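# Divide a tall magnet-block stack into two equal stacks

## Task

Take the tall stack of magnet blocks apart and rebuild it on the bench as two tidy stacks of the same height, without toppling the nearby row of blocks, which must stay upright and mostly together. Both stacks must stand unaided when you finish. Then open the grippers and pull the arms away.

## Robot and tools

Robot: two six-joint arms, left_arm and right_arm, each ending in a parallel two-finger gripper. In the shared scene frame the origin sits on the table surface midway between the arms, +z is up, +x points out across the table, and left_arm is on the +y side. The arm names do not refer to sides of any camera image. Base poses (URDF root): left_arm at (-0.021, +0.329, 0) m with quat_wxyz (+0.995, 0, 0, +0.100); right_arm at (+0.049, -0.307, 0) m with quat_wxyz (+0.997, 0, 0, -0.073).

Tool execute_actions. Argument "actions" is a list holding zero or one item. An empty list sends nothing and returns the current state with camera pictures. Add "pictures": true to get images with any other call.
- Move: {"rows": [[...14 numbers...], ...], "steps": n}. Give 1 to 15 rows; n is 7 to 15 control steps (default 15), each 1/30 s. Row k is used on step k; the final row is reused if rows run out.
- Wait: {"steps": n} with n up to 300 and no rows. It ends n steps after the previous result, and your reply time is included in that count.

Every row is a single list of 14 numbers covering both arms, even when only one moves: left_arm waist, shoulder, elbow, wrist pitch, wrist yaw, wrist roll, opening, then right_arm in that same order. The six joint values are absolute target angles in radians (not offsets), in the same form the Joint positions line prints. Stated ranges per arm: waist -2.618 to 3.054, shoulder 0.000 to 3.142, elbow 0.000 to 3.142, wrist pitch -1.571 to 1.571, wrist yaw -1.571 to 1.571, wrist roll -2.094 to 2.094. True ends may differ by up to 0.036 rad either way. If a target lies over 0.036 rad outside a range and also beyond the joint's last reported angle, the whole call is rejected and nothing moves. A target past the real end is clipped to it, and the result may then print "joint sent to its limit" (possibly about an earlier action); missing that line does not prove there is more room. Opening is an absolute value from -1 (shut) to +1 (fully open, pad gap 0.094 m).

Motion: speed is capped. Each step, a joint's sent target stays within a fixed lead of its measured angle: waist 0.202, shoulder 0.258, elbow 0.238, wrist pitch 0.573, wrist yaw and wrist roll 0.522 rad. If the targets would put a gripper over 70 mm from where it is, all that arm's targets are pulled back toward the current angles. Each result is captured 7 steps before its action finishes; those steps play out while you reply, and the next action starts after them. Between calls the arms keep heading for your last row until they all nearly stop, or until a step is HELD; after that only a new action makes them continue. Fingers still in motion finish their travel.

Gripper: fingers extend along the gripper's +z and close along its y axis. end_effector_position is the point between the pads, about 1 cm short of the fingertips. grip_measured reports the finger opening on the same -1..1 scale you command; each gripper's reading may be off by about 1 mm, consistently within a scene. To hold a block, command roughly 0.03 below grip_measured (smaller difference = lighter hold). Pad force tops out near 50 to 62 N. Items may be briefly tugged out of a grip or loose items nudged by outside disturbances.

Result lines: the state line "left_arm: … | right_arm: …" gives each gripper's position (m) and quat_wxyz in the scene frame; it can drift from the truth, more at long reach. Joint positions and Joint velocities give, per arm, the six joints (rad, rad/s) then pad gap (m, m/s). Joint torques follow the joint order without the gripper; they include offsets, scale errors, friction and noise, so read them cautiously. "joint command not followed" means a clearance check altered or blocked some targets; the rest of the row still ran. HELD marks steps where your row was partly or wholly not sent. MOTOR HOT appears from 75 °C when holding loads; 90 °C halts that arm for 10 s, 100 °C makes it drop everything and sag (OVER-TEMPERATURE FAULT). Do not hold loads longer than needed.

zoom_image: {"camera": name, "region": [x0, y0, x1, y1]} in pixels of that camera's latest image, top-left is (0, 0), region at most 504 by 504. Cameras (all 504x504): cam_head_left, cam_head_right, cam_left_wrist, cam_right_wrist. Calibration (K, distortion D, T_world_to_cam) is supplied per camera; it can be off by a few degrees and millimetres, and wrist camera poses are derived from joint readings.

read_manual: optional "section" (only "licences"); returns licence text and never moves anything.

finished_scene: {"scene": current scene number}. It ends the scene for good, reports whether the goal was met, and loads the next scene's task. Answering without any tool call ends the whole run.

Avoid: knocking or placing blocks off the table, letting the arms collide or press on each other, dropping or slamming blocks, shoving the stacks or the neighbouring row hard, and leaving blocks supported only by a gripper. Release and retreat before calling finished_scene.

Each tool is called as name([rows], argument=value, ...), one row to a line, values as JSON.

## Session

execute_actions(actions=[])

Scene clock: 0.00 s of 4600.00 s.
left_arm: end_effector_position=(+0.2079, +0.3457, +0.1646) grip_measured=+1.000 end_effector_quat_wxyz=(+0.123, -0.278, +0.872, -0.384) | right_arm: end_effector_position=(+0.4964, -0.2453, +0.2763) grip_measured=+1.000 end_effector_quat_wxyz=(+0.485, -0.161, +0.859, +0.019)
Joint positions: left_arm=[ 0.478  1.304  0.991 -1.324  0.828  0.091  0.094] | right_arm=[ 0.236  1.462  1.328 -0.427 -0.113 -0.217  0.094]
Joint velocities: left_arm=[ 0.007 -0.012 -0.022  0.022  0.051  0.037  0.   ] | right_arm=[-0.017 -0.002 -0.007  0.037 -0.066 -0.11   0.   ]
Joint torques (N m, as the arm reports them, + toward a larger angle): no reading

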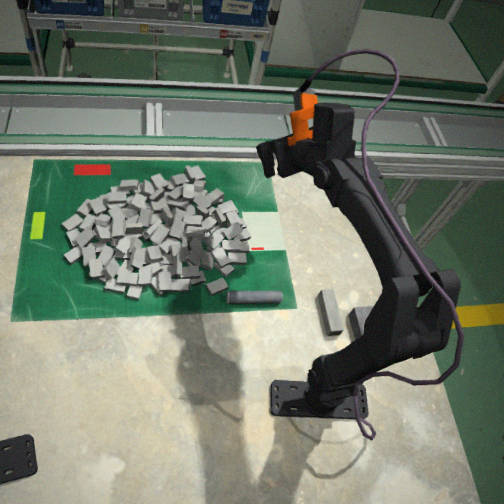

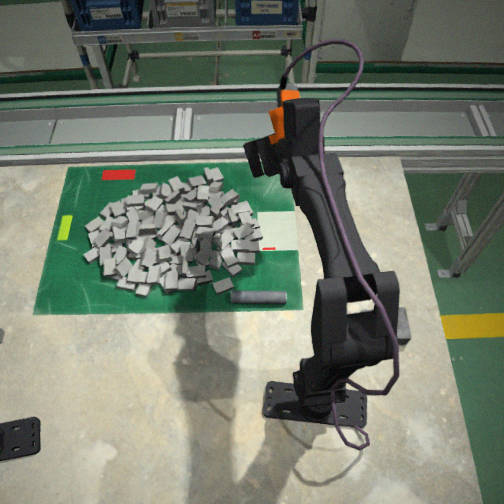

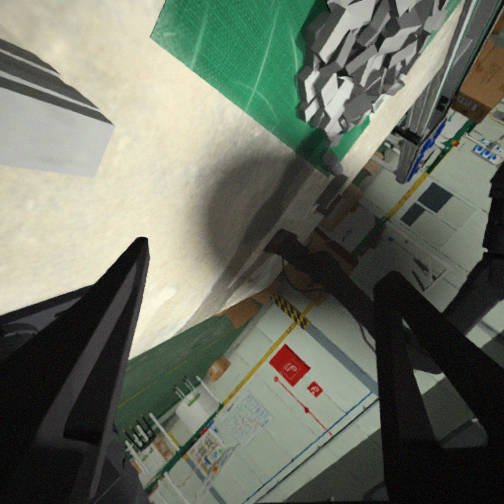

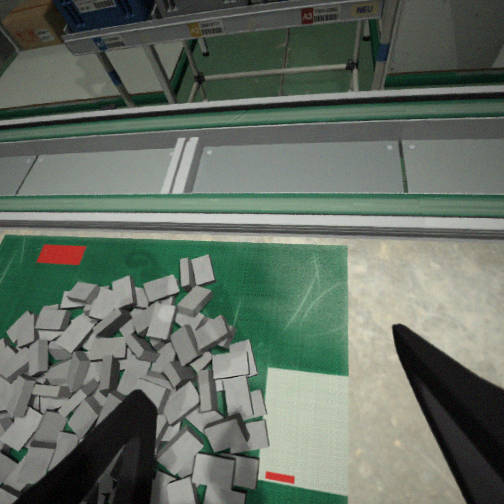

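zoom_image(camera="cam_head_left", region=[200, 250, 420, 400])

zoom_image(camera="cam_left_wrist", region=[0, 0, 200, 200])

zoom_image(camera="cam_left_wrist", region=[240, 120, 400, 280])

Region (200, 250, 420, 400) of cam_head_left's 504x504 image, scaled by 2.291, with more detail than that image has; it fills the top 344 rows of this view, and the rest is white.

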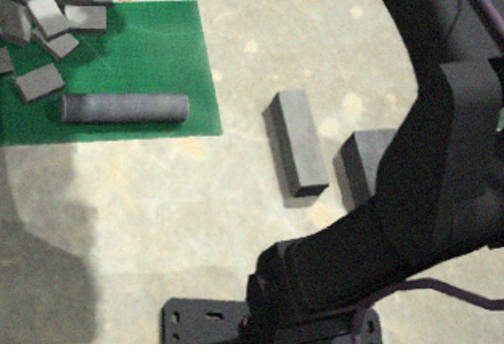

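Region (0, 0, 200, 200) of cam_left_wrist's 504x504 image, scaled by 2.520, with more detail than that image has.

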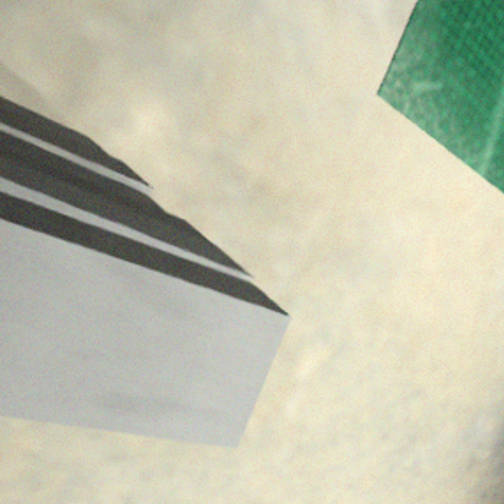

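Region (240, 120, 400, 280) of cam_left_wrist's 504x504 image, scaled by 3.150, with more detail than that image has.

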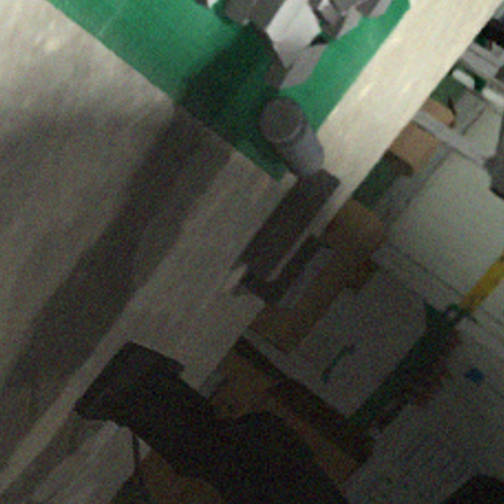

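execute_actions([
  {"rows": [
[0.478,1.296,0.991,-1.322,0.828,0.091,1, 0.236,1.462,1.328,-0.427,-0.113,-0.217,1],
[0.478,1.280,0.992,-1.318,0.828,0.091,1, 0.236,1.462,1.328,-0.427,-0.113,-0.217,1],
[0.478,1.258,0.993,-1.312,0.828,0.091,1, 0.236,1.462,1.328,-0.427,-0.113,-0.217,1],
[0.478,1.232,0.994,-1.304,0.828,0.091,1, 0.236,1.462,1.328,-0.427,-0.113,-0.217,1],
[0.478,1.202,0.995,-1.294,0.828,0.091,1, 0.236,1.462,1.328,-0.427,-0.113,-0.217,1],
[0.478,1.170,0.996,-1.283,0.825,0.091,1, 0.236,1.462,1.328,-0.427,-0.113,-0.217,1],
[0.476,1.137,0.997,-1.271,0.820,0.090,1, 0.236,1.462,1.328,-0.427,-0.113,-0.217,1],
[0.472,1.103,0.998,-1.258,0.810,0.088,1, 0.236,1.462,1.328,-0.427,-0.113,-0.217,1],
[0.466,1.068,0.999,-1.245,0.795,0.086,1, 0.236,1.462,1.328,-0.427,-0.113,-0.217,1],
[0.458,1.033,1.000,-1.231,0.775,0.083,1, 0.236,1.462,1.328,-0.427,-0.113,-0.217,1],
[0.448,0.998,1.001,-1.217,0.750,0.080,1, 0.236,1.462,1.328,-0.427,-0.113,-0.217,1],
[0.436,0.963,1.002,-1.203,0.720,0.077,1, 0.236,1.462,1.328,-0.427,-0.113,-0.217,1],
[0.422,0.928,1.003,-1.189,0.685,0.073,1, 0.236,1.462,1.328,-0.427,-0.113,-0.217,1],
[0.406,0.893,1.004,-1.175,0.648,0.069,1, 0.236,1.462,1.328,-0.427,-0.113,-0.217,1],
[0.390,0.858,1.005,-1.160,0.608,0.065,1, 0.236,1.462,1.328,-0.427,-0.113,-0.217,1]
], "steps": 15},
])

execute_actions([
  {"rows": [
[0.373,0.824,1.006,-1.145,0.565,0.060,1, 0.236,1.462,1.328,-0.427,-0.113,-0.217,1],
[0.356,0.790,1.007,-1.130,0.520,0.055,1, 0.236,1.462,1.328,-0.427,-0.113,-0.217,1],
[0.338,0.757,1.008,-1.115,0.472,0.050,1, 0.236,1.462,1.328,-0.427,-0.113,-0.217,1],
[0.320,0.725,1.008,-1.100,0.424,0.045,1, 0.236,1.462,1.328,-0.427,-0.113,-0.217,1],
[0.302,0.695,1.009,-1.085,0.376,0.040,1, 0.236,1.462,1.328,-0.427,-0.113,-0.217,1],
[0.284,0.667,1.009,-1.070,0.328,0.035,1, 0.236,1.462,1.328,-0.427,-0.113,-0.217,1],
[0.266,0.641,1.010,-1.056,0.280,0.030,1, 0.236,1.462,1.328,-0.427,-0.113,-0.217,1],
[0.249,0.617,1.010,-1.043,0.233,0.025,1, 0.236,1.462,1.328,-0.427,-0.113,-0.217,1],
[0.233,0.595,1.011,-1.031,0.188,0.020,1, 0.236,1.462,1.328,-0.427,-0.113,-0.217,1],
[0.218,0.576,1.011,-1.020,0.145,0.016,1, 0.236,1.462,1.328,-0.427,-0.113,-0.217,1],
[0.204,0.560,1.012,-1.010,0.105,0.012,1, 0.236,1.462,1.328,-0.427,-0.113,-0.217,1],
[0.192,0.546,1.012,-1.002,0.070,0.008,1, 0.236,1.462,1.328,-0.427,-0.113,-0.217,1],
[0.182,0.536,1.012,-0.995,0.040,0.005,1, 0.236,1.462,1.328,-0.427,-0.113,-0.217,1],
[0.175,0.529,1.012,-0.990,0.016,0.002,1, 0.236,1.462,1.328,-0.427,-0.113,-0.217,1],
[0.170,0.525,1.012,-0.987,0.000,0.000,1, 0.236,1.462,1.328,-0.427,-0.113,-0.217,1]
], "steps": 15},
])

execute_actions([
  {"steps": 20},
], pictures=true)

Scene clock: 4.80 s of 4600.00 s.
left_arm: end_effector_position=(+0.2048, +0.3457, +0.1817) grip_measured=+1.000 end_effector_quat_wxyz=(+0.177, -0.254, +0.882, -0.354) | right_arm: end_effector_position=(+0.4964, -0.2453, +0.2763) grip_measured=+1.000 end_effector_quat_wxyz=(+0.485, -0.161, +0.859, +0.019)
Joint positions: left_arm=[ 0.478  1.19   0.991 -1.303  0.812  0.088  0.094] | right_arm=[ 0.236  1.462  1.328 -0.427 -0.113 -0.217  0.094]
Joint velocities: left_arm=[ 0.002 -1.038 -0.012  0.212 -0.11  -0.022  0.   ] | right_arm=[-0.007  0.002  0.002  0.022 -0.037  0.037  0.   ]
Joint torques (N m, as the arm reports them, + toward a larger angle): left_arm=[-0.53 -4.02  7.48  0.72  0.63  0.04] | right_arm=[-0.06 -6.48  7.86  1.39 -0.03  0.02]
Steps of this call (steps 1 to 90: nothing new was sent; then 1.53 s passed at rest; steps 91 to 98: the first 8 steps of this action). Readings (joint positions):
91: left_arm=[0.478 1.304 0.991 -1.324 0.827 0.091] | right_arm=[0.236 1.462 1.328 -0.427 -0.113 -0.217]
92: left_arm=[0.478 1.304 0.991 -1.324 0.825 0.090] | right_arm=[0.236 1.462 1.328 -0.427 -0.113 -0.217]
94: left_arm=[0.478 1.293 0.991 -1.322 0.821 0.090] | right_arm=[0.236 1.462 1.328 -0.427 -0.113 -0.217]
98: the state above

Scene clock: 5.30 s of 4600.00 s.
left_arm: end_effector_position=(+0.1786, +0.3539, +0.2477) grip_measured=+1.000 end_effector_quat_wxyz=(+0.401, -0.124, +0.903, -0.089) | right_arm: end_effector_position=(+0.4964, -0.2453, +0.2763) grip_measured=+1.000 end_effector_quat_wxyz=(+0.485, -0.161, +0.859, +0.019)
Joint positions: left_arm=[ 0.285  0.673  0.991 -1.127  0.414  0.045  0.094] | right_arm=[ 0.236  1.462  1.328 -0.427 -0.113 -0.217  0.094]
Joint velocities: left_arm=[-0.481 -0.774 -0.002  0.359 -1.223 -0.051  0.   ] | right_arm=[ 0.002 -0.007  0.007  0.066  0.007 -0.037  0.   ]
Joint torques (N m, as the arm reports them, + toward a larger angle): left_arm=[-0.47  0.68  8.66  2.13  0.26 -0.02] | right_arm=[-0.02 -6.47  7.91  1.39 -0.04  0.02]
Steps of this call (steps 1 to 7: the last 7 steps of your previous action; steps 8 to 15: the first 8 steps of this action). Readings (joint positions):
8: left_arm=[0.407 0.897 0.991 -1.221 0.681 0.072] | right_arm=[0.236 1.462 1.328 -0.427 -0.113 -0.217]
9: left_arm=[0.391 0.863 0.991 -1.208 0.650 0.069] | right_arm=[0.236 1.462 1.328 -0.427 -0.113 -0.217]
11: left_arm=[0.356 0.795 0.991 -1.181 0.578 0.062] | right_arm=[0.236 1.462 1.328 -0.427 -0.113 -0.217]
15: the state above

Scene clock: 5.97 s of 4600.00 s.
left_arm: end_effector_position=(+0.1626, +0.4005, +0.2820) grip_measured=+1.000 end_effector_quat_wxyz=(+0.474, -0.160, +0.861, +0.086) | right_arm: end_effector_position=(+0.4964, -0.2453, +0.2763) grip_measured=+1.000 end_effector_quat_wxyz=(+0.485, -0.161, +0.859, +0.019)
Joint positions: left_arm=[ 0.18   0.538  0.991 -1.017  0.013  0.005  0.094] | right_arm=[ 0.236  1.462  1.328 -0.427 -0.113 -0.217  0.094]
Joint velocities: left_arm=[-0.007 -0.002 -0.002  0.022 -0.095 -0.022  0.   ] | right_arm=[-0.022 -0.017  0.007 -0.007 -0.022  0.022  0.   ]
Joint torques (N m, as the arm reports them, + toward a larger angle): left_arm=[-0.84  1.25  8.55  2.47 -0.04 -0.05] | right_arm=[-0.06 -6.47  7.93  1.38 -0.03  0.02]
Kept back: nothing.
Steps of this call (steps 1 to 7: the last 7 steps of your previous action; steps 8 to 20: the robot went on to your last target). Readings (joint positions):
1: left_arm=[0.267 0.647 0.991 -1.114 0.371 0.041] | right_arm=[0.236 1.462 1.328 -0.427 -0.113 -0.217]
2: left_arm=[0.251 0.624 0.991 -1.101 0.327 0.036] | right_arm=[0.236 1.462 1.328 -0.427 -0.113 -0.217]
4: left_arm=[0.222 0.584 0.991 -1.077 0.244 0.028] | right_arm=[0.236 1.462 1.328 -0.427 -0.113 -0.217]
8: left_arm=[0.185 0.541 0.991 -1.040 0.110 0.015] | right_arm=[0.236 1.462 1.328 -0.427 -0.113 -0.217]
20: the state above
camera_calibration (this result's frames):
cam_left_wrist: T_world_to_cam=[[0.462208, -0.864519, 0.197412, 0.223952], [-0.877149, -0.478426, -0.041453, 0.35836], [0.130284, -0.154, -0.979444, 0.420908], [0, 0, 0, 1]] pos_world=[0.155985, 0.42988, 0.3829]

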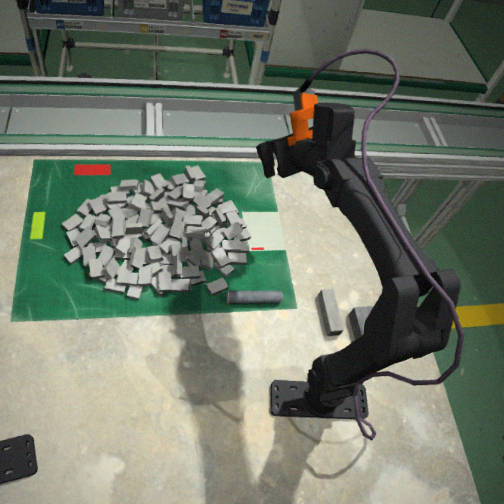

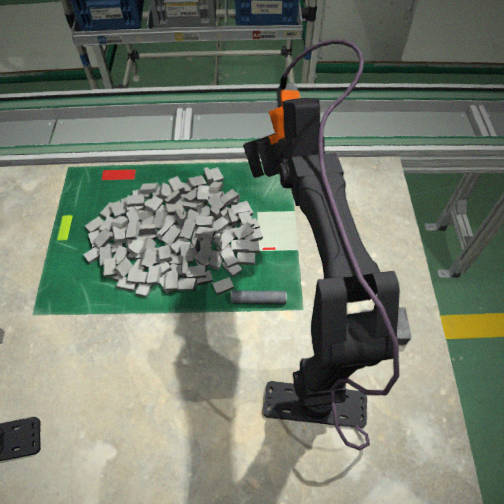

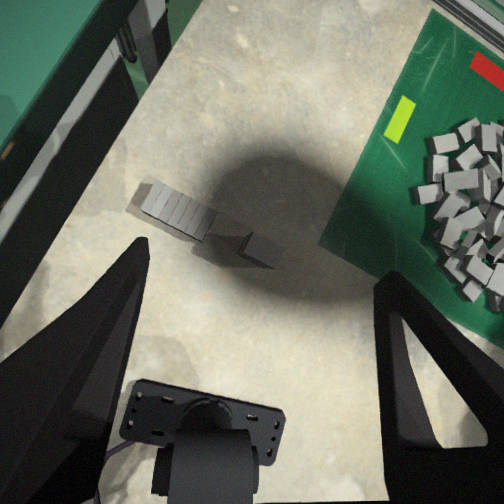

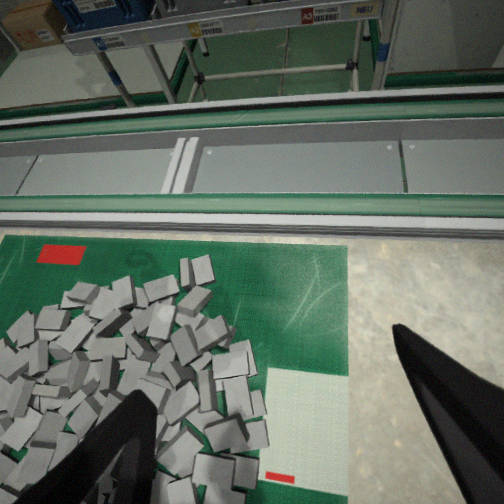

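zoom_image(camera="cam_left_wrist", region=[120, 160, 300, 290])

Region (120, 160, 300, 290) of cam_left_wrist's 504x504 image, scaled by 2.800, with more detail than that image has.

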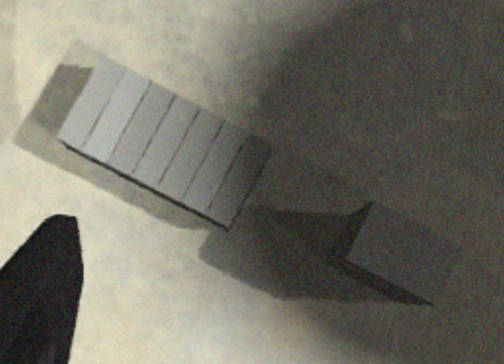

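execute_actions([
  {"rows": [
[0.169,0.528,1.012,-0.988,0,0.000,0.998, 0.236,1.462,1.328,-0.427,-0.113,-0.217,1],
[0.168,0.536,1.014,-0.991,0,0.002,0.99, 0.236,1.462,1.328,-0.427,-0.113,-0.217,1],
[0.165,0.550,1.016,-0.995,0,0.004,0.98, 0.236,1.462,1.328,-0.427,-0.113,-0.217,1],
[0.161,0.568,1.019,-1.002,0,0.007,0.97, 0.236,1.462,1.328,-0.427,-0.113,-0.217,1],
[0.156,0.590,1.022,-1.009,0,0.011,0.96, 0.236,1.462,1.328,-0.427,-0.113,-0.217,1],
[0.150,0.617,1.026,-1.018,0,0.016,0.94, 0.236,1.462,1.328,-0.427,-0.113,-0.217,1],
[0.143,0.647,1.031,-1.029,0,0.021,0.92, 0.236,1.462,1.328,-0.427,-0.113,-0.217,1],
[0.136,0.680,1.036,-1.040,0,0.026,0.90, 0.236,1.462,1.328,-0.427,-0.113,-0.217,1],
[0.128,0.715,1.041,-1.052,0,0.032,0.88, 0.236,1.462,1.328,-0.427,-0.113,-0.217,1],
[0.120,0.753,1.047,-1.065,0,0.039,0.86, 0.236,1.462,1.328,-0.427,-0.113,-0.217,1],
[0.111,0.793,1.053,-1.079,0,0.046,0.83, 0.236,1.462,1.328,-0.427,-0.113,-0.217,1],
[0.102,0.835,1.060,-1.093,0,0.053,0.81, 0.236,1.462,1.328,-0.427,-0.113,-0.217,1],
[0.092,0.878,1.066,-1.108,0,0.060,0.78, 0.236,1.462,1.328,-0.427,-0.113,-0.217,1],
[0.083,0.922,1.073,-1.122,0,0.068,0.75, 0.236,1.462,1.328,-0.427,-0.113,-0.217,1],
[0.073,0.966,1.080,-1.138,0,0.075,0.72, 0.236,1.462,1.328,-0.427,-0.113,-0.217,1]
], "steps": 15},
])

execute_actions([
  {"rows": [
[0.063,1.009,1.086,-1.153,0,0.082,0.70, 0.236,1.462,1.328,-0.427,-0.113,-0.217,1],
[0.054,1.053,1.093,-1.167,0,0.090,0.67, 0.236,1.462,1.328,-0.427,-0.113,-0.217,1],
[0.044,1.096,1.099,-1.182,0,0.097,0.64, 0.236,1.462,1.328,-0.427,-0.113,-0.217,1],
[0.035,1.138,1.106,-1.196,0,0.104,0.62, 0.236,1.462,1.328,-0.427,-0.113,-0.217,1],
[0.026,1.178,1.112,-1.210,0,0.111,0.59, 0.236,1.462,1.328,-0.427,-0.113,-0.217,1],
[0.018,1.216,1.118,-1.223,0,0.118,0.57, 0.236,1.462,1.328,-0.427,-0.113,-0.217,1],
[0.010,1.251,1.123,-1.235,0,0.124,0.55, 0.236,1.462,1.328,-0.427,-0.113,-0.217,1],
[0.003,1.284,1.128,-1.246,0,0.129,0.53, 0.236,1.462,1.328,-0.427,-0.113,-0.217,1],
[-0.004,1.314,1.133,-1.257,0,0.134,0.51, 0.236,1.462,1.328,-0.427,-0.113,-0.217,1],
[-0.010,1.341,1.137,-1.266,0,0.139,0.49, 0.236,1.462,1.328,-0.427,-0.113,-0.217,1],
[-0.015,1.363,1.140,-1.273,0,0.143,0.48, 0.236,1.462,1.328,-0.427,-0.113,-0.217,1],
[-0.019,1.381,1.143,-1.280,0,0.146,0.47, 0.236,1.462,1.328,-0.427,-0.113,-0.217,1],
[-0.022,1.395,1.145,-1.284,0,0.148,0.46, 0.236,1.462,1.328,-0.427,-0.113,-0.217,1],
[-0.023,1.403,1.147,-1.287,0,0.150,0.45, 0.236,1.462,1.328,-0.427,-0.113,-0.217,1],
[-0.024,1.406,1.147,-1.288,0,0.150,0.45, 0.236,1.462,1.328,-0.427,-0.113,-0.217,1]
], "steps": 15},
])

execute_actions([
  {"steps": 22},
], pictures=true)

Scene clock: 15.20 s of 4600.00 s.
left_arm: end_effector_position=(+0.1735, +0.4009, +0.2735) grip_measured=+0.911 end_effector_quat_wxyz=(+0.447, -0.153, +0.878, +0.080) | right_arm: end_effector_position=(+0.4964, -0.2453, +0.2763) grip_measured=+1.000 end_effector_quat_wxyz=(+0.485, -0.161, +0.859, +0.019)
Joint positions: left_arm=[ 0.156  0.61   1.005 -1.023  0.006  0.008  0.09 ] | right_arm=[ 0.236  1.462  1.328 -0.427 -0.113 -0.217  0.094]
Joint velocities: left_arm=[-0.193  0.838  0.159 -0.037  0.007  0.095 -0.016] | right_arm=[ 0.017 -0.002  0.002 -0.022 -0.022  0.066  0.   ]
Joint torques (N m, as the arm reports them, + toward a larger angle): left_arm=[-0.75  3.32  8.69  2.05 -0.06  0.12] | right_arm=[-0.04 -6.47  7.91  1.38 -0.03  0.03]
Steps of this call (steps 1 to 30: the robot went on to your last target; steps 31 to 90: nothing new was sent; then 5.97 s passed at rest; steps 91 to 98: the first 8 steps of this action). Readings (joint positions):
91: left_arm=[0.180 0.538 0.991 -1.016 0.007 0.004] | right_arm=[0.236 1.462 1.328 -0.427 -0.113 -0.217]
92: left_arm=[0.180 0.538 0.991 -1.016 0.007 0.004] | right_arm=[0.236 1.462 1.328 -0.427 -0.113 -0.217]
94: left_arm=[0.176 0.541 0.991 -1.016 0.007 0.004] | right_arm=[0.236 1.462 1.328 -0.427 -0.113 -0.217]
98: the state above

Scene clock: 15.70 s of 4600.00 s.
left_arm: end_effector_position=(+0.2165, +0.3832, +0.1512) grip_measured=+0.541 end_effector_quat_wxyz=(+0.123, -0.064, +0.990, +0.018) | right_arm: end_effector_position=(+0.4964, -0.2453, +0.2763) grip_measured=+1.000 end_effector_quat_wxyz=(+0.485, -0.161, +0.859, +0.019)
Joint positions: left_arm=[ 0.024  1.231  1.088 -1.18   0.003  0.096  0.072] | right_arm=[ 0.236  1.462  1.328 -0.427 -0.113 -0.217  0.094]
Joint velocities: left_arm=[-0.222  1.043  0.134 -0.33  -0.037  0.183 -0.016] | right_arm=[-0.002 -0.002  0.012  0.037  0.037  0.037  0.   ]
Joint torques (N m, as the arm reports them, + toward a larger angle): left_arm=[-0.74 -3.47  9.97  0.86 -0.03  0.07] | right_arm=[ 0.   -6.5   7.89  1.39 -0.03  0.03]
Steps of this call (steps 1 to 7: the last 7 steps of your previous action; steps 8 to 15: the first 8 steps of this action). Readings (joint positions):
8: left_arm=[0.088 0.934 1.048 -1.089 0.004 0.048] | right_arm=[0.236 1.462 1.328 -0.427 -0.113 -0.217]
9: left_arm=[0.078 0.980 1.054 -1.101 0.004 0.054] | right_arm=[0.236 1.462 1.328 -0.427 -0.113 -0.217]
11: left_arm=[0.059 1.068 1.066 -1.127 0.003 0.068] | right_arm=[0.236 1.462 1.328 -0.427 -0.113 -0.217]
15: the state above

Scene clock: 16.43 s of 4600.00 s.
left_arm: end_effector_position=(+0.2036, +0.3710, +0.1169) grip_measured=+0.453 end_effector_quat_wxyz=(-0.002, -0.021, +1.000, -0.002) | right_arm: end_effector_position=(+0.4964, -0.2453, +0.2763) grip_measured=+1.000 end_effector_quat_wxyz=(+0.485, -0.161, +0.859, +0.019)
Joint positions: left_arm=[-0.015  1.411  1.116 -1.279  0.003  0.143  0.068] | right_arm=[ 0.236  1.462  1.328 -0.427 -0.113 -0.217  0.094]
Joint velocities: left_arm=[ 0.002  0.007  0.007 -0.007  0.007  0.007 -0.   ] | right_arm=[ 0.012 -0.017  0.012  0.051 -0.051  0.022  0.   ]
Joint torques (N m, as the arm reports them, + toward a larger angle): left_arm=[-0.71 -4.44  9.52  0.32 -0.01  0.08] | right_arm=[-0.03 -6.51  7.93  1.38 -0.04  0.03]
Kept back: nothing.
Steps of this call (steps 1 to 7: the last 7 steps of your previous action; steps 8 to 22: the robot went on to your last target). Readings (joint positions):
1: left_arm=[0.017 1.266 1.093 -1.192 0.003 0.102] | right_arm=[0.236 1.462 1.328 -0.427 -0.113 -0.217]
2: left_arm=[0.010 1.298 1.097 -1.204 0.003 0.108] | right_arm=[0.236 1.462 1.328 -0.427 -0.113 -0.217]
4: left_arm=[-0.002 1.352 1.103 -1.225 0.003 0.119] | right_arm=[0.236 1.462 1.328 -0.427 -0.113 -0.217]
8: left_arm=[-0.014 1.409 1.108 -1.254 0.003 0.134] | right_arm=[0.236 1.462 1.328 -0.427 -0.113 -0.217]
22: the state above
camera_calibration (this result's frames):
cam_left_wrist: T_world_to_cam=[[0.269724, -0.962931, 0.00369989, 0.310473], [-0.556526, -0.152749, 0.816668, 0.0869445], [-0.785829, -0.222334, -0.577096, 0.414178], [0, 0, 0, 1]] pos_world=[0.290118, 0.40433, 0.166867]

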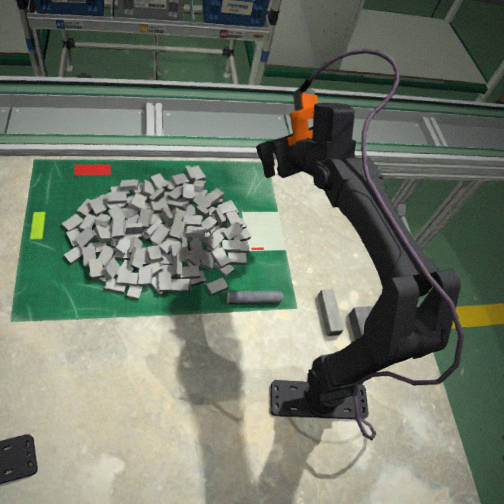

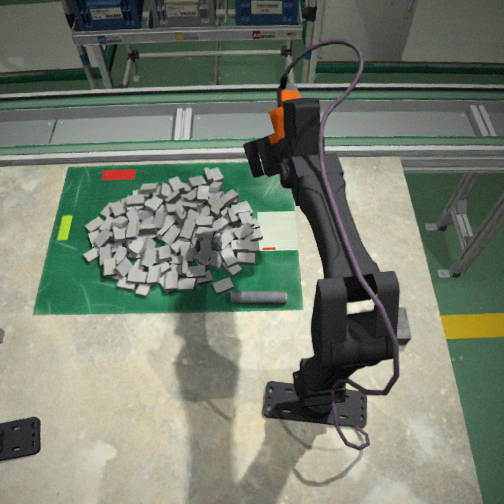

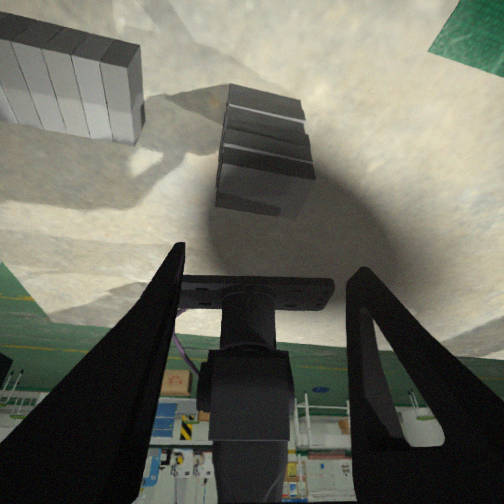

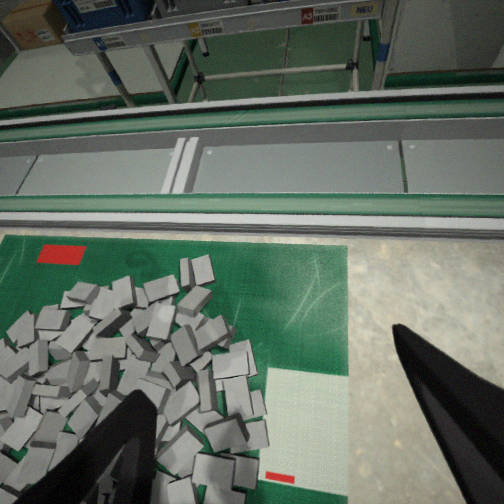

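zoom_image(camera="cam_left_wrist", region=[195, 70, 345, 230])

Region (195, 70, 345, 230) of cam_left_wrist's 504x504 image, scaled by 3.150, with more detail than that image has; it fills the left 472 columns of this view, and the rest is white.

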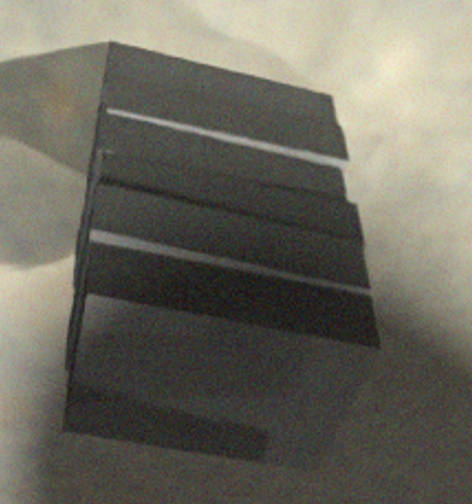

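zoom_image(camera="cam_left_wrist", region=[150, 220, 400, 340])

Region (150, 220, 400, 340) of cam_left_wrist's 504x504 image, scaled by 2.016, with more detail than that image has; it fills the top 242 rows of this view, and the rest is white.

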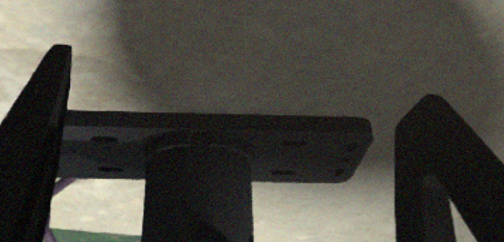

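execute_actions([
  {"rows": [
[-0.018,1.406,1.135,-1.270,0,0.151,0.45, 0.236,1.462,1.328,-0.427,-0.113,-0.217,1],
[-0.011,1.408,1.120,-1.250,0,0.153,0.44, 0.236,1.462,1.328,-0.427,-0.113,-0.217,1],
[-0.005,1.410,1.108,-1.228,0,0.155,0.43, 0.236,1.462,1.328,-0.427,-0.113,-0.217,1],
[0.000,1.412,1.092,-1.204,0,0.157,0.42, 0.236,1.462,1.328,-0.427,-0.113,-0.217,1],
[0.004,1.416,1.074,-1.178,0,0.159,0.40, 0.236,1.462,1.328,-0.427,-0.113,-0.217,1],
[0.007,1.420,1.054,-1.151,0,0.161,0.38, 0.236,1.462,1.328,-0.427,-0.113,-0.217,1],
[0.009,1.424,1.033,-1.124,0,0.162,0.36, 0.236,1.462,1.328,-0.427,-0.113,-0.217,1],
[0.011,1.430,1.012,-1.098,0,0.163,0.34, 0.236,1.462,1.328,-0.427,-0.113,-0.217,1],
[0.012,1.435,0.991,-1.074,0,0.164,0.32, 0.236,1.462,1.328,-0.427,-0.113,-0.217,1],
[0.012,1.441,0.971,-1.053,0,0.164,0.30, 0.236,1.462,1.328,-0.427,-0.113,-0.217,1],
[0.012,1.446,0.953,-1.035,0,0.164,0.285, 0.236,1.462,1.328,-0.427,-0.113,-0.217,1],
[0.012,1.451,0.937,-1.021,0,0.164,0.27, 0.236,1.462,1.328,-0.427,-0.113,-0.217,1],
[0.012,1.455,0.925,-1.012,0,0.164,0.26, 0.236,1.462,1.328,-0.427,-0.113,-0.217,1],
[0.012,1.457,0.918,-1.008,0,0.164,0.25, 0.236,1.462,1.328,-0.427,-0.113,-0.217,1],
[0.012,1.458,0.915,-1.008,0,0.164,0.25, 0.236,1.462,1.328,-0.427,-0.113,-0.217,1]
], "steps": 15},
])

execute_actions([
  {"steps": 24},
], pictures=true)

Scene clock: 24.00 s of 4600.00 s.
left_arm: end_effector_position=(+0.2089, +0.3751, +0.1029) grip_measured=+0.351 end_effector_quat_wxyz=(+0.012, -0.023, +1.000, +0.001) | right_arm: end_effector_position=(+0.4964, -0.2453, +0.2763) grip_measured=+1.000 end_effector_quat_wxyz=(+0.485, -0.161, +0.859, +0.019)
Joint positions: left_arm=[-0.002  1.413  1.061 -1.195  0.003  0.152  0.063] | right_arm=[ 0.236  1.462  1.328 -0.427 -0.113 -0.217  0.094]
Joint velocities: left_arm=[ 0.076  0.032 -0.574  0.637 -0.037  0.022 -0.017] | right_arm=[ 0.007 -0.007 -0.007 -0.007 -0.037  0.051  0.   ]
Joint torques (N m, as the arm reports them, + toward a larger angle): left_arm=[ 0.67 -2.92  5.47  0.57  0.    0.06] | right_arm=[-0.03 -6.48  7.91  1.38 -0.05  0.03]
Steps of this call (steps 1 to 15: the robot went on to your last target; steps 16 to 90: nothing new was sent; then 4.30 s passed at rest; steps 91 to 98: the first 8 steps of this action). Readings (joint positions):
91: left_arm=[-0.015 1.411 1.116 -1.280 0.003 0.144] | right_arm=[0.236 1.462 1.328 -0.427 -0.113 -0.217]
92: left_arm=[-0.015 1.411 1.116 -1.280 0.003 0.144] | right_arm=[0.236 1.462 1.328 -0.427 -0.113 -0.217]
94: left_arm=[-0.014 1.411 1.113 -1.268 0.003 0.146] | right_arm=[0.236 1.462 1.328 -0.427 -0.113 -0.217]
98: the state above

Scene clock: 24.80 s of 4600.00 s.
left_arm: end_effector_position=(+0.2042, +0.3754, +0.0569) grip_measured=+0.253 end_effector_quat_wxyz=(-0.003, -0.023, +1.000, -0.002) | right_arm: end_effector_position=(+0.4964, -0.2453, +0.2763) grip_measured=+1.000 end_effector_quat_wxyz=(+0.485, -0.161, +0.859, +0.019)
Joint positions: left_arm=[ 0.003  1.462  0.917 -1.032  0.003  0.158  0.059] | right_arm=[ 0.236  1.462  1.328 -0.427 -0.113 -0.217  0.094]
Joint velocities: left_arm=[-0.017  0.002 -0.002  0.125 -0.022  0.022  0.   ] | right_arm=[-0.002  0.002 -0.017  0.007  0.081 -0.022  0.   ]
Joint torques (N m, as the arm reports them, + toward a larger angle): left_arm=[ 0.74 -4.57  6.32  0.66 -0.02  0.08] | right_arm=[-0.06 -6.5   7.91  1.38 -0.05  0.01]
Kept back: nothing.
Steps of this call (steps 1 to 7: the last 7 steps of your previous action; steps 8 to 24: the robot went on to your last target). Readings (joint positions):
1: left_arm=[0.000 1.416 1.040 -1.175 0.003 0.153] | right_arm=[0.236 1.462 1.328 -0.427 -0.113 -0.217]
2: left_arm=[0.002 1.421 1.018 -1.155 0.003 0.154] | right_arm=[0.236 1.462 1.328 -0.427 -0.113 -0.217]
4: left_arm=[0.003 1.436 0.976 -1.117 0.003 0.155] | right_arm=[0.236 1.462 1.328 -0.427 -0.113 -0.217]
8: left_arm=[0.003 1.460 0.922 -1.071 0.003 0.157] | right_arm=[0.236 1.462 1.328 -0.427 -0.113 -0.217]
24: the state above
camera_calibration (this result's frames):
cam_left_wrist: T_world_to_cam=[[0.273403, -0.961893, 0.00358894, 0.313644], [-0.554153, -0.154458, 0.817959, 0.137031], [-0.786235, -0.225622, -0.575265, 0.382098], [0, 0, 0, 1]] pos_world=[0.290603, 0.409067, 0.106596]

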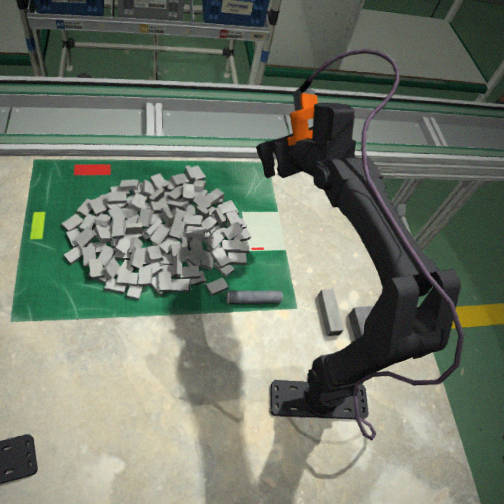

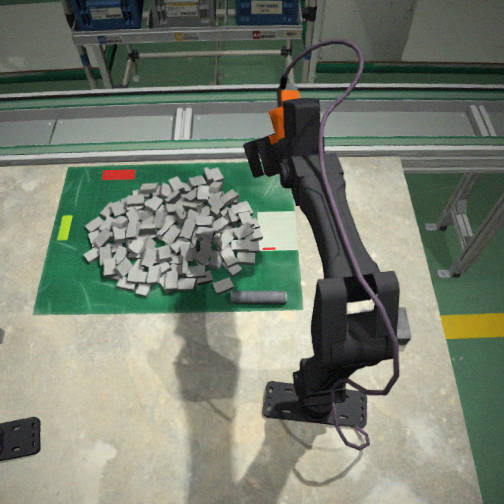

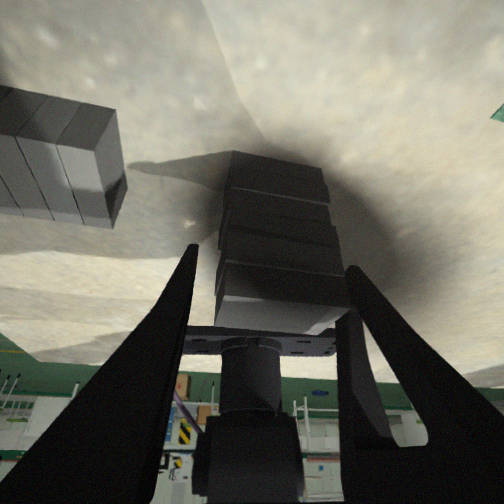

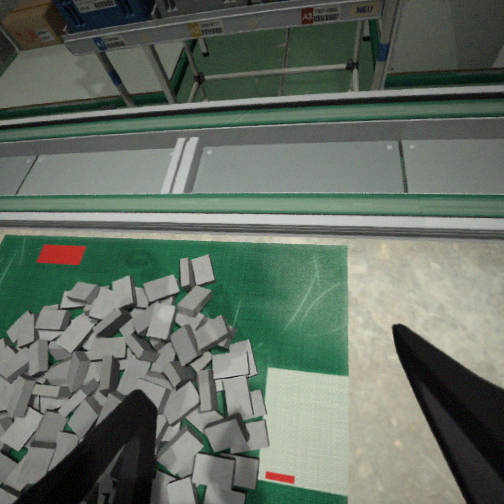

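zoom_image(camera="cam_left_wrist", region=[175, 140, 375, 340])

Region (175, 140, 375, 340) of cam_left_wrist's 504x504 image, scaled by 2.520, with more detail than that image has.

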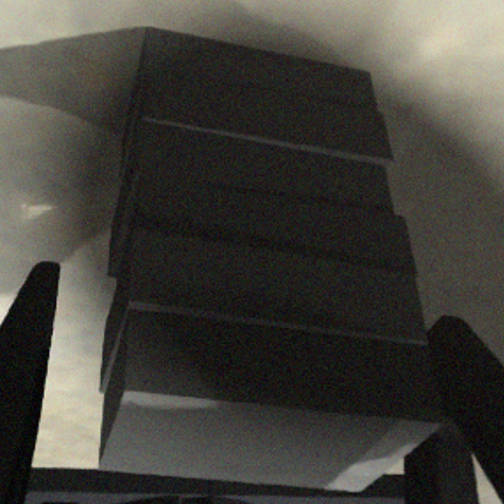

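execute_actions([
  {"rows": [
[0.008,1.458,0.911,-1.000,0,0.163,0.24, 0.236,1.462,1.328,-0.427,-0.113,-0.217,1],
[0.004,1.458,0.906,-0.992,0,0.162,0.22, 0.236,1.462,1.328,-0.427,-0.113,-0.217,1],
[0.000,1.458,0.900,-0.984,0,0.161,0.20, 0.236,1.462,1.328,-0.427,-0.113,-0.217,1],
[-0.004,1.458,0.894,-0.976,0,0.160,0.17, 0.236,1.462,1.328,-0.427,-0.113,-0.217,1],
[-0.007,1.458,0.888,-0.969,0,0.159,0.14, 0.236,1.462,1.328,-0.427,-0.113,-0.217,1],
[-0.009,1.458,0.882,-0.964,0,0.158,0.11, 0.236,1.462,1.328,-0.427,-0.113,-0.217,1],
[-0.010,1.458,0.877,-0.960,0,0.157,0.08, 0.236,1.462,1.328,-0.427,-0.113,-0.217,1],
[-0.010,1.458,0.873,-0.958,0,0.156,0.06, 0.236,1.462,1.328,-0.427,-0.113,-0.217,1],
[-0.010,1.458,0.870,-0.957,0,0.155,0.04, 0.236,1.462,1.328,-0.427,-0.113,-0.217,1],
[-0.010,1.458,0.869,-0.957,0,0.155,0.03, 0.236,1.462,1.328,-0.427,-0.113,-0.217,1]
], "steps": 10},
])

execute_actions([
  {"steps": 22},
], pictures=true)

Scene clock: 29.47 s of 4600.00 s.
left_arm: end_effector_position=(+0.2058, +0.3757, +0.0569) grip_measured=+0.211 end_effector_quat_wxyz=(+0.001, -0.023, +1.000, -0.001) | right_arm: end_effector_position=(+0.4964, -0.2453, +0.2763) grip_measured=+1.000 end_effector_quat_wxyz=(+0.485, -0.161, +0.859, +0.019)
Joint positions: left_arm=[ 0.003  1.462  0.917 -1.025  0.003  0.158  0.057] | right_arm=[ 0.236  1.462  1.328 -0.427 -0.113 -0.217  0.094]
Joint velocities: left_arm=[-0.002 -0.002 -0.002  0.139 -0.007  0.051 -0.017] | right_arm=[ 0.002  0.002 -0.002  0.007 -0.037 -0.11   0.   ]
Joint torques (N m, as the arm reports them, + toward a larger angle): left_arm=[-0.27 -4.59  5.    0.67 -0.02  0.05] | right_arm=[-0.02 -6.48  7.92  1.39 -0.03  0.03]
Steps of this call (steps 1 to 15: the robot went on to your last target; steps 16 to 90: nothing new was sent; then 1.57 s passed at rest; steps 91 to 93: the first 3 steps of this action). Readings (joint positions):
91: left_arm=[0.003 1.462 0.917 -1.030 0.003 0.158] | right_arm=[0.236 1.462 1.328 -0.427 -0.113 -0.217]
92: left_arm=[0.003 1.462 0.917 -1.028 0.003 0.158] | right_arm=[0.236 1.462 1.328 -0.427 -0.113 -0.217]
93: the state above

Scene clock: 30.20 s of 4600.00 s.
left_arm: end_effector_position=(+0.2040, +0.3754, +0.0475) grip_measured=+0.033 end_effector_quat_wxyz=(+0.003, -0.023, +1.000, -0.001) | right_arm: end_effector_position=(+0.4964, -0.2453, +0.2763) grip_measured=+1.000 end_effector_quat_wxyz=(+0.485, -0.161, +0.859, +0.019)
Joint positions: left_arm=[ 0.003  1.462  0.877 -0.98   0.003  0.158  0.049] | right_arm=[ 0.236  1.462  1.328 -0.427 -0.113 -0.217  0.094]
Joint velocities: left_arm=[-0.007 -0.007  0.002  0.007 -0.037 -0.022 -0.001] | right_arm=[ 0.007 -0.007 -0.012 -0.007 -0.081  0.037  0.   ]
Joint torques (N m, as the arm reports them, + toward a larger angle): left_arm=[-1.08 -4.57  5.82  0.7   0.   -0.02] | right_arm=[-0.01 -6.45  7.92  1.38 -0.04  0.03]
Kept back: nothing.
Steps of this call (steps 1 to 7: the last 7 steps of your previous action; steps 8 to 22: the robot went on to your last target). Readings (joint positions):
1: left_arm=[0.003 1.462 0.915 -1.019 0.003 0.158] | right_arm=[0.236 1.462 1.328 -0.427 -0.113 -0.217]
2: left_arm=[0.003 1.462 0.911 -1.012 0.003 0.158] | right_arm=[0.236 1.462 1.328 -0.427 -0.113 -0.217]
4: left_arm=[0.003 1.462 0.900 -0.999 0.003 0.158] | right_arm=[0.236 1.462 1.328 -0.427 -0.113 -0.217]
8: left_arm=[0.003 1.462 0.880 -0.990 0.003 0.158] | right_arm=[0.236 1.462 1.328 -0.427 -0.113 -0.217]
22: the state above
camera_calibration (this result's frames):
cam_left_wrist: T_world_to_cam=[[0.273355, -0.961903, 0.00448842, 0.313658], [-0.56389, -0.156463, 0.810893, 0.147718], [-0.779298, -0.224193, -0.585178, 0.375109], [0, 0, 0, 1]] pos_world=[0.289879, 0.408918, 0.0983141]

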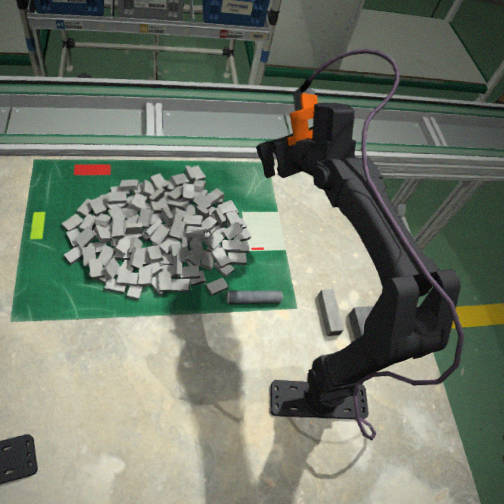

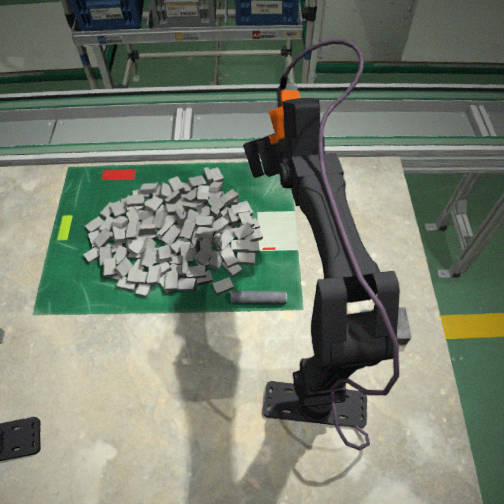

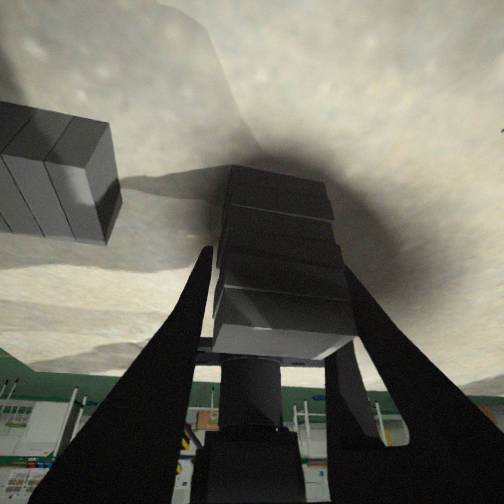

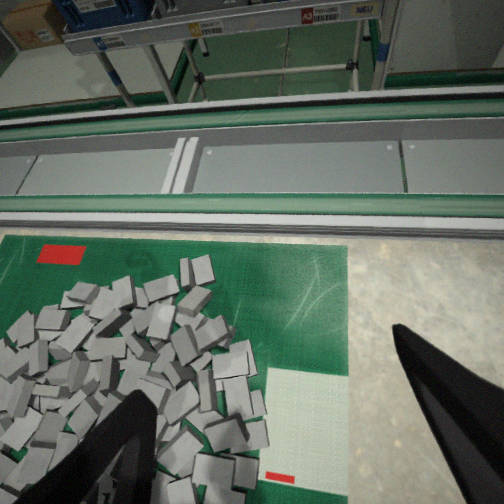

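zoom_image(camera="cam_left_wrist", region=[185, 155, 385, 365])

Region (185, 155, 385, 365) of cam_left_wrist's 504x504 image, scaled by 2.400, with more detail than that image has; it fills the left 480 columns of this view, and the rest is white.

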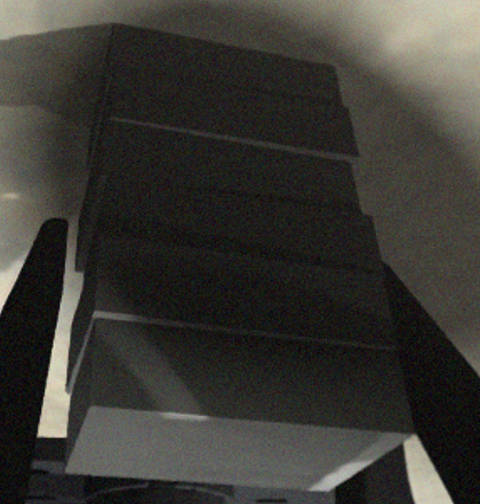

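execute_actions([
  {"rows": [
[-0.010,1.458,0.869,-0.957,0,0.155,0.015, 0.236,1.462,1.328,-0.427,-0.113,-0.217,1],
[-0.010,1.458,0.869,-0.957,0,0.155,0.0, 0.236,1.462,1.328,-0.427,-0.113,-0.217,1],
[-0.011,1.458,0.869,-0.957,0,0.155,-0.015, 0.236,1.462,1.328,-0.427,-0.113,-0.217,1],
[-0.011,1.458,0.869,-0.957,0,0.155,-0.03, 0.236,1.462,1.328,-0.427,-0.113,-0.217,1],
[-0.011,1.458,0.869,-0.957,0,0.155,-0.045, 0.236,1.462,1.328,-0.427,-0.113,-0.217,1],
[-0.011,1.458,0.869,-0.957,0,0.155,-0.06, 0.236,1.462,1.328,-0.427,-0.113,-0.217,1],
[-0.011,1.458,0.869,-0.957,0,0.155,-0.072, 0.236,1.462,1.328,-0.427,-0.113,-0.217,1],
[-0.011,1.458,0.869,-0.957,0,0.155,-0.084, 0.236,1.462,1.328,-0.427,-0.113,-0.217,1],
[-0.011,1.458,0.869,-0.957,0,0.155,-0.096, 0.236,1.462,1.328,-0.427,-0.113,-0.217,1],
[-0.011,1.458,0.869,-0.957,0,0.155,-0.106, 0.236,1.462,1.328,-0.427,-0.113,-0.217,1],
[-0.011,1.458,0.869,-0.957,0,0.155,-0.116, 0.236,1.462,1.328,-0.427,-0.113,-0.217,1],
[-0.011,1.458,0.869,-0.957,0,0.155,-0.126, 0.236,1.462,1.328,-0.427,-0.113,-0.217,1],
[-0.011,1.458,0.869,-0.957,0,0.155,-0.136, 0.236,1.462,1.328,-0.427,-0.113,-0.217,1],
[-0.011,1.458,0.869,-0.957,0,0.155,-0.146, 0.236,1.462,1.328,-0.427,-0.113,-0.217,1],
[-0.011,1.458,0.869,-0.957,0,0.155,-0.155, 0.236,1.462,1.328,-0.427,-0.113,-0.217,1]
], "steps": 15},
])

execute_actions([
  {"steps": 12},
], pictures=true)

Scene clock: 32.27 s of 4600.00 s.
left_arm: end_effector_position=(+0.2043, +0.3745, +0.0475) grip_measured=-0.076 end_effector_quat_wxyz=(+0.003, -0.020, +1.000, -0.000) | right_arm: end_effector_position=(+0.4964, -0.2453, +0.2763) grip_measured=+1.000 end_effector_quat_wxyz=(+0.485, -0.161, +0.859, +0.019)
Joint positions: left_arm=[-0.002  1.462  0.877 -0.98   0.002  0.158  0.043] | right_arm=[ 0.236  1.462  1.328 -0.427 -0.113 -0.217  0.094]
Joint velocities: left_arm=[-0.002 -0.002  0.012 -0.007  0.007 -0.007 -0.01 ] | right_arm=[-0.007  0.002 -0.012 -0.066  0.022  0.081  0.   ]
Joint torques (N m, as the arm reports them, + toward a larger angle): left_arm=[-0.71 -4.58  5.59  0.7   0.06 -0.01] | right_arm=[-0.05 -6.45  7.9   1.38 -0.03  0.03]
Steps of this call (steps 1 to 15: the robot went on to your last target; steps 16 to 54: nothing new was sent; steps 55 to 62: the first 8 steps of this action). Readings (joint positions):
55: left_arm=[0.003 1.462 0.877 -0.980 0.003 0.158] | right_arm=[0.236 1.462 1.328 -0.427 -0.113 -0.217]
56: left_arm=[0.003 1.462 0.877 -0.980 0.003 0.158] | right_arm=[0.236 1.462 1.328 -0.427 -0.113 -0.217]
58: left_arm=[0.001 1.462 0.877 -0.980 0.003 0.158] | right_arm=[0.236 1.462 1.328 -0.427 -0.113 -0.217]
62: the state above

Scene clock: 32.67 s of 4600.00 s.
left_arm: end_effector_position=(+0.2043, +0.3744, +0.0475) grip_measured=-0.132 end_effector_quat_wxyz=(+0.003, -0.020, +1.000, -0.001) | right_arm: end_effector_position=(+0.4964, -0.2453, +0.2763) grip_measured=+1.000 end_effector_quat_wxyz=(+0.485, -0.161, +0.859, +0.019)
Joint positions: left_arm=[-0.002  1.462  0.877 -0.98   0.003  0.158  0.041] | right_arm=[ 0.236  1.462  1.328 -0.427 -0.113 -0.217  0.094]
Joint velocities: left_arm=[-0.002  0.002  0.012 -0.066 -0.037  0.007  0.   ] | right_arm=[-0.002 -0.007  0.012 -0.022 -0.037 -0.037  0.   ]
Joint torques (N m, as the arm reports them, + toward a larger angle): left_arm=[-0.79 -4.43  5.74  0.68 -0.02 -0.04] | right_arm=[-0.03 -6.56  7.87  1.37 -0.04  0.03]
Kept back: nothing.
Steps of this call (steps 1 to 7: the last 7 steps of your previous action; steps 8 to 12: the robot went on to your last target). Readings (joint positions):
1: left_arm=[-0.002 1.462 0.877 -0.980 0.001 0.158] | right_arm=[0.236 1.462 1.328 -0.427 -0.113 -0.217]
2: left_arm=[-0.002 1.462 0.877 -0.980 0.001 0.158] | right_arm=[0.236 1.462 1.328 -0.427 -0.113 -0.217]
4: left_arm=[-0.002 1.462 0.877 -0.980 0.003 0.158] | right_arm=[0.236 1.462 1.328 -0.427 -0.113 -0.217]
8: left_arm=[-0.002 1.462 0.877 -0.980 0.003 0.158] | right_arm=[0.236 1.462 1.328 -0.427 -0.113 -0.217]
12: the state above
camera_calibration (this result's frames):
cam_left_wrist: T_world_to_cam=[[0.26895, -0.963145, 0.00413609, 0.31405], [-0.564842, -0.154246, 0.810655, 0.14711], [-0.78014, -0.220362, -0.58551, 0.373878], [0, 0, 0, 1]] pos_world=[0.290308, 0.407556, 0.098355]

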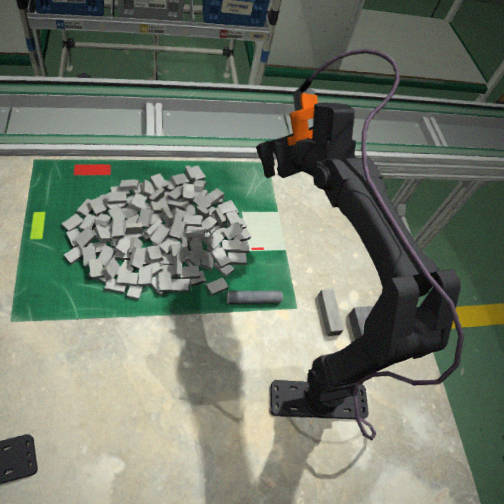

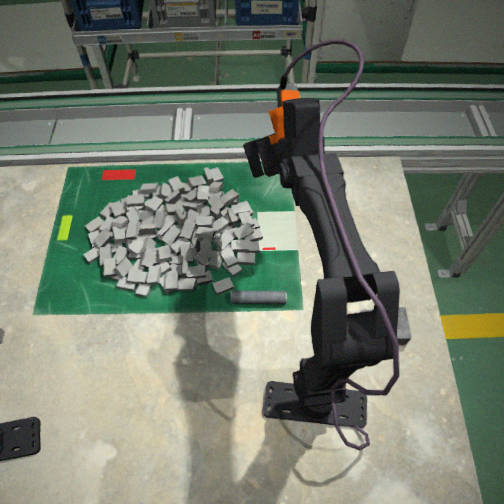

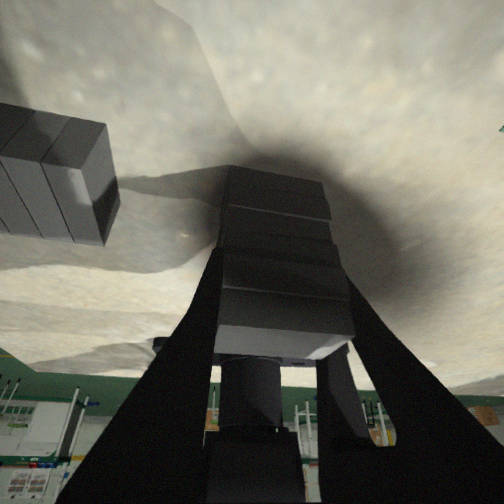

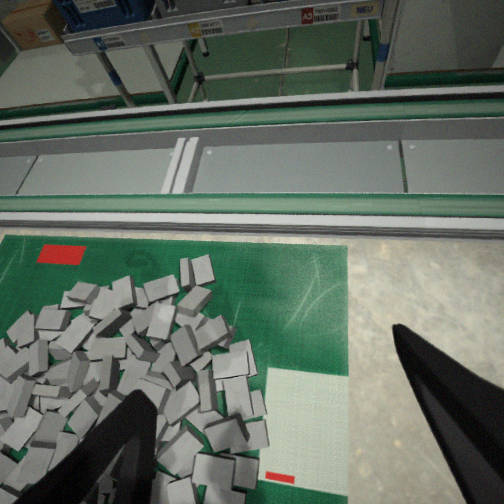

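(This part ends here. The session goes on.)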